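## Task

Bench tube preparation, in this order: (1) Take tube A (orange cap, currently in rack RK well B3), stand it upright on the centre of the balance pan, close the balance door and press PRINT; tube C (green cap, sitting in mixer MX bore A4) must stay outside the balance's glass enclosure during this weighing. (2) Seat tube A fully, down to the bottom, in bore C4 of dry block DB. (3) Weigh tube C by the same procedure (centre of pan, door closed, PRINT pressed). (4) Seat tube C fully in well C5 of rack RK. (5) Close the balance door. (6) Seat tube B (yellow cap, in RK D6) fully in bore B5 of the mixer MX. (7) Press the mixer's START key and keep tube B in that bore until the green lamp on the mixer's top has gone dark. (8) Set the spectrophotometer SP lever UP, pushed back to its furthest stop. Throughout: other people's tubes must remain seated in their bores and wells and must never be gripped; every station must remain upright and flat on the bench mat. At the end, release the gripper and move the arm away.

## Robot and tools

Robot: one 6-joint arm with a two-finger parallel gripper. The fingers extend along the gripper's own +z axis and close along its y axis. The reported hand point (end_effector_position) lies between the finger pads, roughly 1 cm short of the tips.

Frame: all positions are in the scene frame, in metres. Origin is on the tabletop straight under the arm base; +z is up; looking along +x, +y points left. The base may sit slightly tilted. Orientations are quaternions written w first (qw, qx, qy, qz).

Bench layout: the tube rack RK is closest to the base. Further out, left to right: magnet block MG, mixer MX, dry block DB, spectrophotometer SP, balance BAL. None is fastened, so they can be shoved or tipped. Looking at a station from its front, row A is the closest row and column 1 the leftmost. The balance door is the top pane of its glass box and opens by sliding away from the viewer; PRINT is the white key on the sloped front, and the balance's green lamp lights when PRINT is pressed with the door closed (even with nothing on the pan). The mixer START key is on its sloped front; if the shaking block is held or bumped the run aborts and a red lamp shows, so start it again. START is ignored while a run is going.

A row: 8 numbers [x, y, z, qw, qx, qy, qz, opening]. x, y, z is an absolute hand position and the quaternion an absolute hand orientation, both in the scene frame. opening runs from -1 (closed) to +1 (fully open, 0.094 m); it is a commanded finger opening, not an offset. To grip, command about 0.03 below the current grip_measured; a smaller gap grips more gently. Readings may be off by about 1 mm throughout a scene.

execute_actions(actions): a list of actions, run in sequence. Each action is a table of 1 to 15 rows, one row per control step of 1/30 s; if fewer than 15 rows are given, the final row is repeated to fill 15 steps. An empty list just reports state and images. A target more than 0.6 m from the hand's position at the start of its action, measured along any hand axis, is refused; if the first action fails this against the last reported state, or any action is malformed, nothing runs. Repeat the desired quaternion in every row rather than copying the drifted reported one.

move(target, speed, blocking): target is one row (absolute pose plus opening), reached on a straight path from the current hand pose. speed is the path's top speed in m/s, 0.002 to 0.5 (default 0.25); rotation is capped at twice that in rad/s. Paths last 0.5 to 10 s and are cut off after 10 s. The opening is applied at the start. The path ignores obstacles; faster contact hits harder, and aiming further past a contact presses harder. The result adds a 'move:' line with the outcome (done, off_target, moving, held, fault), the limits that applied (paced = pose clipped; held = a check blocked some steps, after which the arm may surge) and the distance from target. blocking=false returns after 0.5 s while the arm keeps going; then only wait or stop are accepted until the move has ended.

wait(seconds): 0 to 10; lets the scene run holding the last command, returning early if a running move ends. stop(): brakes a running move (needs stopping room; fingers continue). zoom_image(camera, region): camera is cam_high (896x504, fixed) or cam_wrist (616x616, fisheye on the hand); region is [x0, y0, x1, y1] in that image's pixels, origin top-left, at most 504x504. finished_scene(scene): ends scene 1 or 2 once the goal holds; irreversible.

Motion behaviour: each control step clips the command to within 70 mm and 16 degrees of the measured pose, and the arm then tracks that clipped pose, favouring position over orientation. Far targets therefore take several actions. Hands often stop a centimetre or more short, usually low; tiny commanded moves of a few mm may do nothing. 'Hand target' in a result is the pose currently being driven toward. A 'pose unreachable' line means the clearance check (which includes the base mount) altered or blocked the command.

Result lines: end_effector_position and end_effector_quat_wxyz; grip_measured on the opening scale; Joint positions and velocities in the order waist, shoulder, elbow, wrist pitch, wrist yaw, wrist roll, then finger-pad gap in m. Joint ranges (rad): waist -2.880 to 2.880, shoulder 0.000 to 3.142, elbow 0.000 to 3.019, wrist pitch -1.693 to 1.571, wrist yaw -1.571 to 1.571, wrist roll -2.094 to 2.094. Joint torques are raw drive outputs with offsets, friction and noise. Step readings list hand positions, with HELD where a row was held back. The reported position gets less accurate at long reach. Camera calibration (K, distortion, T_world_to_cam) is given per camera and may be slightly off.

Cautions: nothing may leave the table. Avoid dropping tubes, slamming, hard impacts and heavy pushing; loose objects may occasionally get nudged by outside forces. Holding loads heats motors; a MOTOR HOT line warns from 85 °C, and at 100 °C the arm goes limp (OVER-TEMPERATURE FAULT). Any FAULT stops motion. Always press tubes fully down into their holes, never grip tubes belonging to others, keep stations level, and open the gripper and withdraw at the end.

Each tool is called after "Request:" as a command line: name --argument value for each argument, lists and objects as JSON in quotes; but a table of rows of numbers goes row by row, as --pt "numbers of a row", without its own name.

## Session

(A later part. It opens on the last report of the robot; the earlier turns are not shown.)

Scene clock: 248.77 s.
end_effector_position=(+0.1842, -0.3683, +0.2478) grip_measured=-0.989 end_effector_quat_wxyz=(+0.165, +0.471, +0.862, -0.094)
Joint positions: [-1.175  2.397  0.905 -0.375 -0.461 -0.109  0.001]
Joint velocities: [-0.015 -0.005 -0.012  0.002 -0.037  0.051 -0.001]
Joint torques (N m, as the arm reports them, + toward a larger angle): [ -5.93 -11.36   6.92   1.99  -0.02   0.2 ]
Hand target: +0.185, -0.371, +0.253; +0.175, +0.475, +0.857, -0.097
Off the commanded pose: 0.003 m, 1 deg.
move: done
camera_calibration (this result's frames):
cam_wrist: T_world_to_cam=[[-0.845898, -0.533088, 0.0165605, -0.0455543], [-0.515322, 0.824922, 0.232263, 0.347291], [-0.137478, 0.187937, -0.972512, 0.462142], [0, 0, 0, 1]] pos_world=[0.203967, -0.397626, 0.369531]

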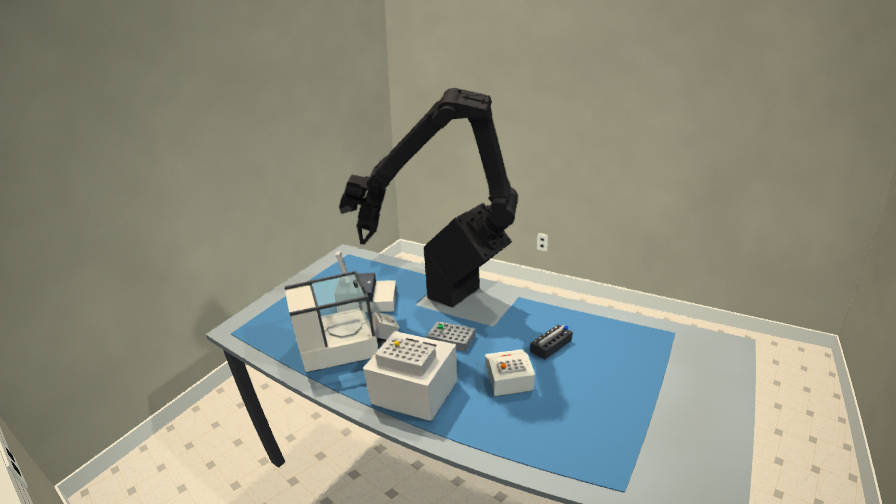

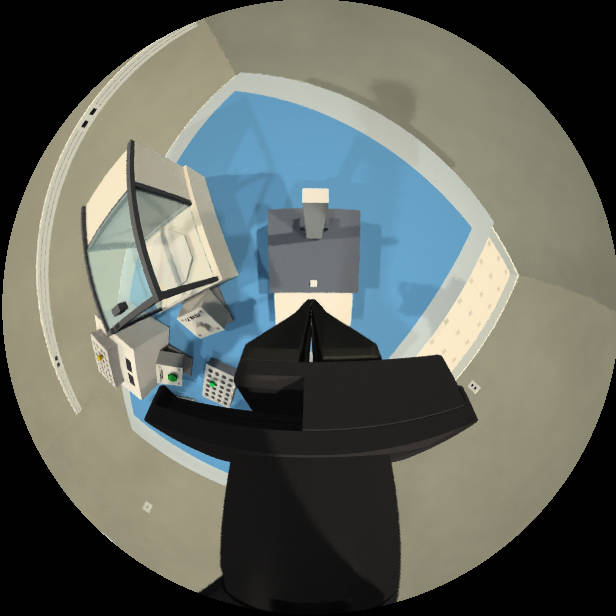

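Request:
move --target '[0.205,-0.40,0.19,0.175,0.475,0.857,-0.097,-1]' --speed 0.12

Request:
move --target '[0.235,-0.45,0.195,0.175,0.475,0.857,-0.097,-1]' --speed 0.03

Request:
zoom_image --camera "cam_high" --region '[290,220,410,310]'

Scene clock: 250.13 s.
end_effector_position=(+0.1938, -0.3839, +0.1849) grip_measured=-0.989 end_effector_quat_wxyz=(+0.163, +0.480, +0.858, -0.087)
Joint positions: [-1.091  2.555  0.929 -0.211 -0.489 -0.003  0.001]
Joint velocities: [-0.005  0.005 -0.017 -0.002 -0.007 -0.007 -0.001]
Joint torques (N m, as the arm reports them, + toward a larger angle): [ -5.23 -10.61   8.73   1.8    0.     0.15]
Hand target: +0.206, -0.399, +0.190; +0.176, +0.475, +0.857, -0.095
Off the commanded pose: 0.020 m, 2 deg.
move: off_target
camera_calibration (this result's frames):
cam_wrist: T_world_to_cam=[[-0.855196, -0.51829, 0.00395079, -0.0349229], [-0.502077, 0.830289, 0.241949, 0.377447], [-0.12868, 0.20493, -0.970281, 0.409628], [0, 0, 0, 1]] pos_world=[0.212352, -0.415435, 0.306269]

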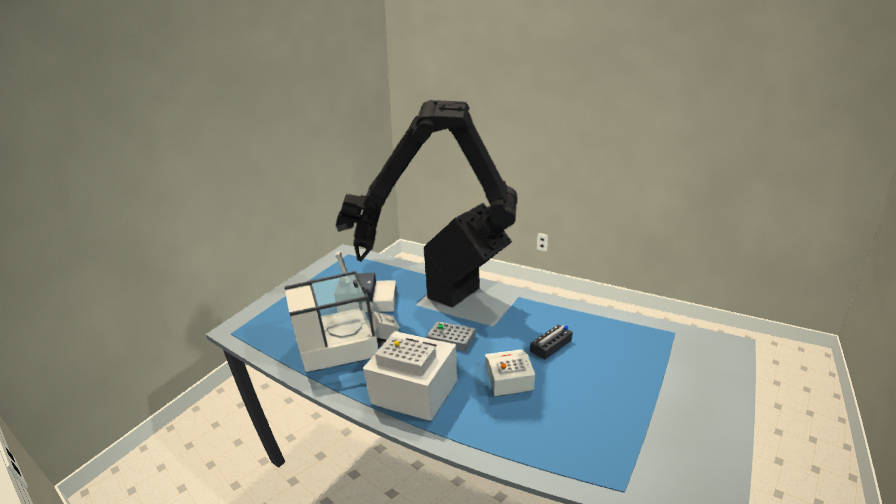

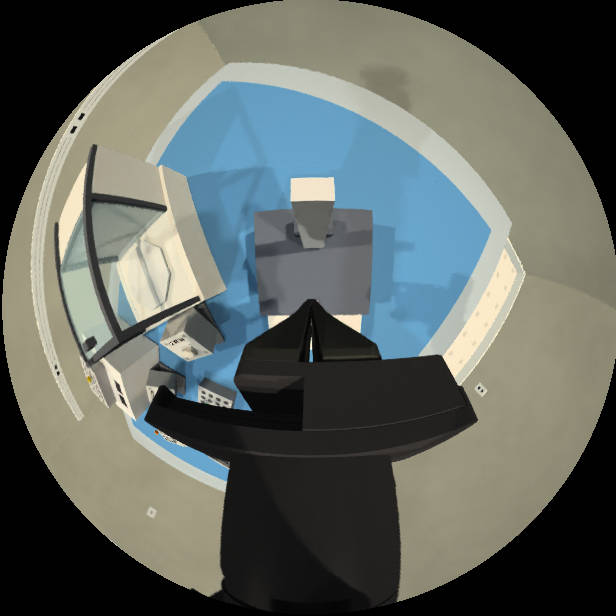

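Scene clock: 252.97 s.
end_effector_position=(+0.2202, -0.4315, +0.1932) grip_measured=-0.989 end_effector_quat_wxyz=(+0.169, +0.480, +0.856, -0.091)
Joint positions: [-1.081  2.623  1.09  -0.284 -0.49   0.017  0.001]
Joint velocities: [ 0.005 -0.005 -0.007 -0.022 -0.037 -0.022  0.001]
Joint torques (N m, as the arm reports them, + toward a larger angle): [ -5.29 -11.9   10.87   0.97   0.     0.19]
Hand target: +0.235, -0.448, +0.196; +0.176, +0.474, +0.857, -0.097
Off the commanded pose: 0.024 m, 1 deg.
move: off_target
camera_calibration (this result's frames):
cam_wrist: T_world_to_cam=[[-0.856448, -0.516215, 0.00442085, -0.0359133], [-0.501614, 0.834186, 0.229168, 0.432292], [-0.121988, 0.194053, -0.973377, 0.425263], [0, 0, 0, 1]] pos_world=[0.237962, -0.461674, 0.315033]

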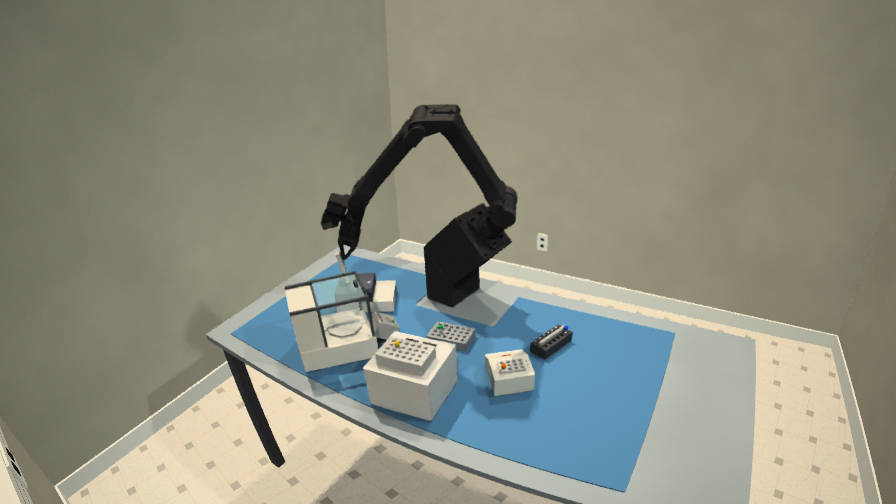

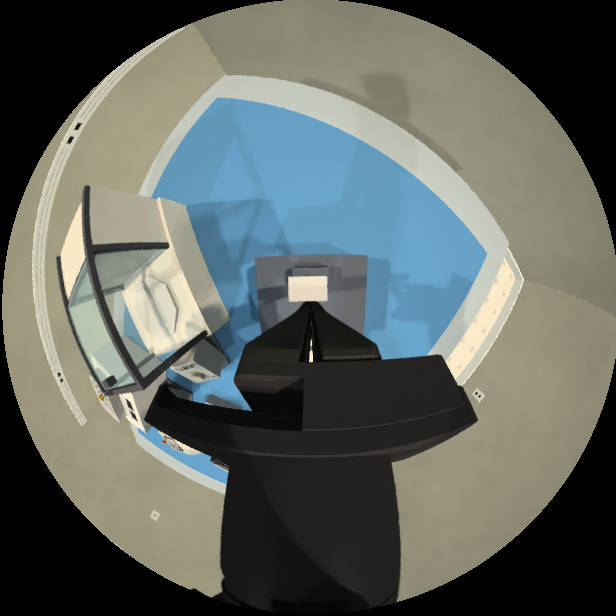

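Region (290, 220, 410, 310) of cam_high's 896x504 image, scaled by 4.200, with more detail than that image has; it fills the top 378 rows of this view, and the rest is white.

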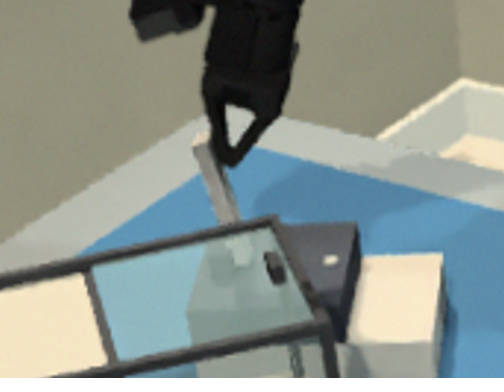

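Just touching; push a bit more.

Request:
move --target '[0.243,-0.461,0.195,0.175,0.475,0.857,-0.097,-1]' --speed 0.03

Request:
zoom_image --camera "cam_high" --region '[290,220,410,310]'

Request:
move --target '[0.15,-0.28,0.27,0.175,0.475,0.857,-0.097,-1]' --speed 0.2

Request:
zoom_image --camera "cam_high" --region '[270,240,590,420]'

Scene clock: 254.73 s.
end_effector_position=(+0.2191, -0.4319, +0.1870) grip_measured=-0.989 end_effector_quat_wxyz=(+0.158, +0.489, +0.854, -0.083)
Joint positions: [-1.077  2.641  1.11  -0.316 -0.492  0.024  0.001]
Joint velocities: [-0.005 -0.005 -0.007 -0.007 -0.007  0.022 -0.   ]
Joint torques (N m, as the arm reports them, + toward a larger angle): [ -5.16 -11.99  12.38   1.5   -0.02   0.17]
Hand target: +0.243, -0.458, +0.197; +0.176, +0.475, +0.857, -0.096
Off the commanded pose: 0.039 m, 3 deg.
move: off_target
camera_calibration (this result's frames):
cam_wrist: T_world_to_cam=[[-0.864618, -0.502425, -0.00210731, -0.0281433], [-0.486083, 0.835419, 0.256512, 0.425483], [-0.127118, 0.22281, -0.966539, 0.431423], [0, 0, 0, 1]] pos_world=[0.237328, -0.465721, 0.307786]

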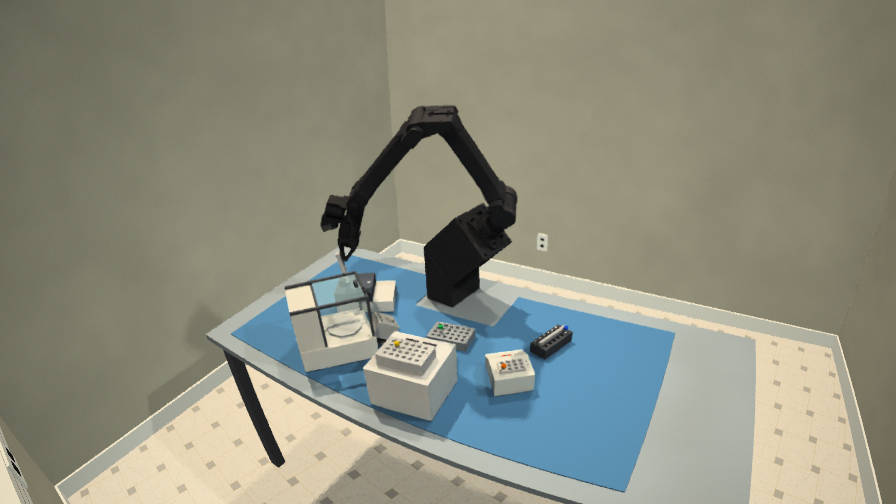

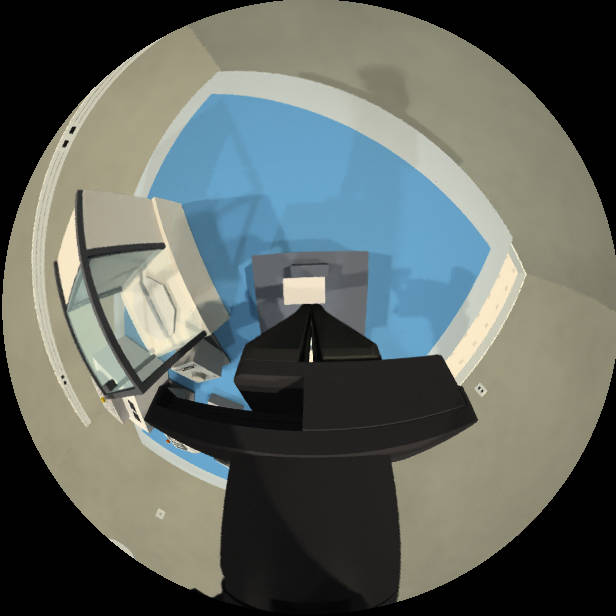

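Region (290, 220, 410, 310) of cam_high's 896x504 image, scaled by 4.200, with more detail than that image has; it fills the top 378 rows of this view, and the rest is white.

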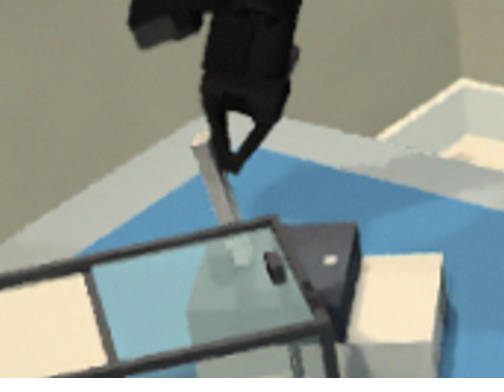

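Scene clock: 256.10 s.
end_effector_position=(+0.1519, -0.2840, +0.2745) grip_measured=-0.989 end_effector_quat_wxyz=(+0.181, +0.479, +0.853, -0.102)
Joint positions: [-1.231  2.135  0.654 -0.372 -0.446 -0.129  0.001]
Joint velocities: [-0.015 -0.005 -0.002 -0.022  0.007 -0.066 -0.001]
Joint torques (N m, as the arm reports them, + toward a larger angle): [-3.96 -6.91  7.36  0.61  0.11 -0.11]
Hand target: +0.149, -0.281, +0.271; +0.174, +0.476, +0.856, -0.099
Off the commanded pose: 0.006 m, 1 deg.
move: done
camera_calibration (this result's frames):
cam_wrist: T_world_to_cam=[[-0.857635, -0.514143, 0.0108828, -0.0196369], [-0.502256, 0.841977, 0.197014, 0.267446], [-0.110456, 0.1635, -0.98034, 0.458918], [0, 0, 0, 1]] pos_world=[0.168175, -0.310313, 0.397419]

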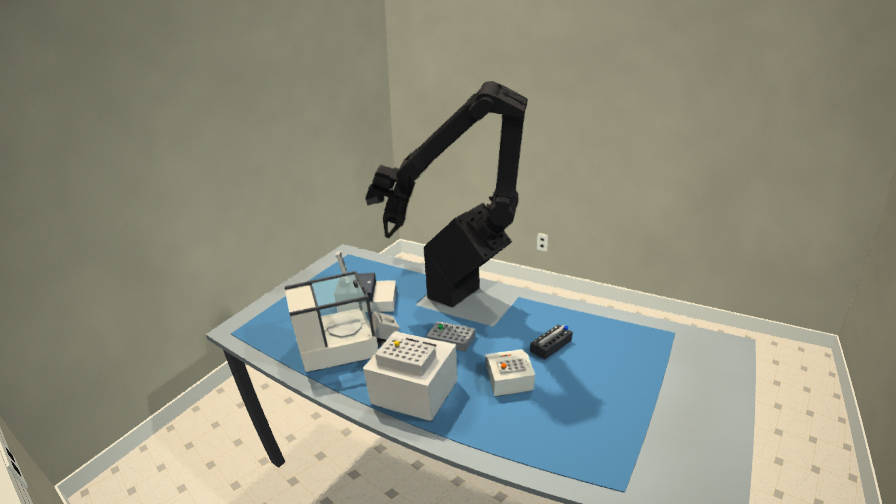

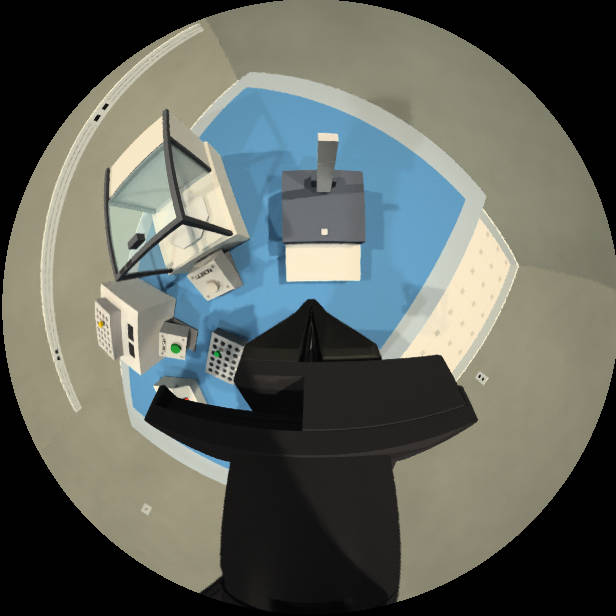

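Region (270, 240, 590, 420) of cam_high's 896x504 image, scaled by 1.575, with more detail than that image has; it fills the top 284 rows of this view, and the rest is white.

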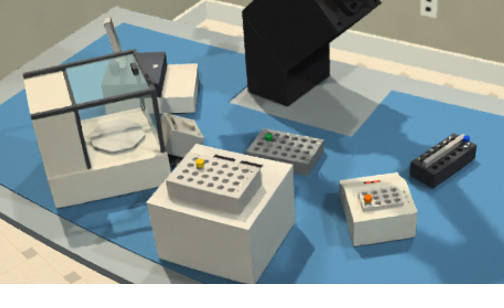

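Request:
finished_scene --scene 2

The scene is finished: the task was done.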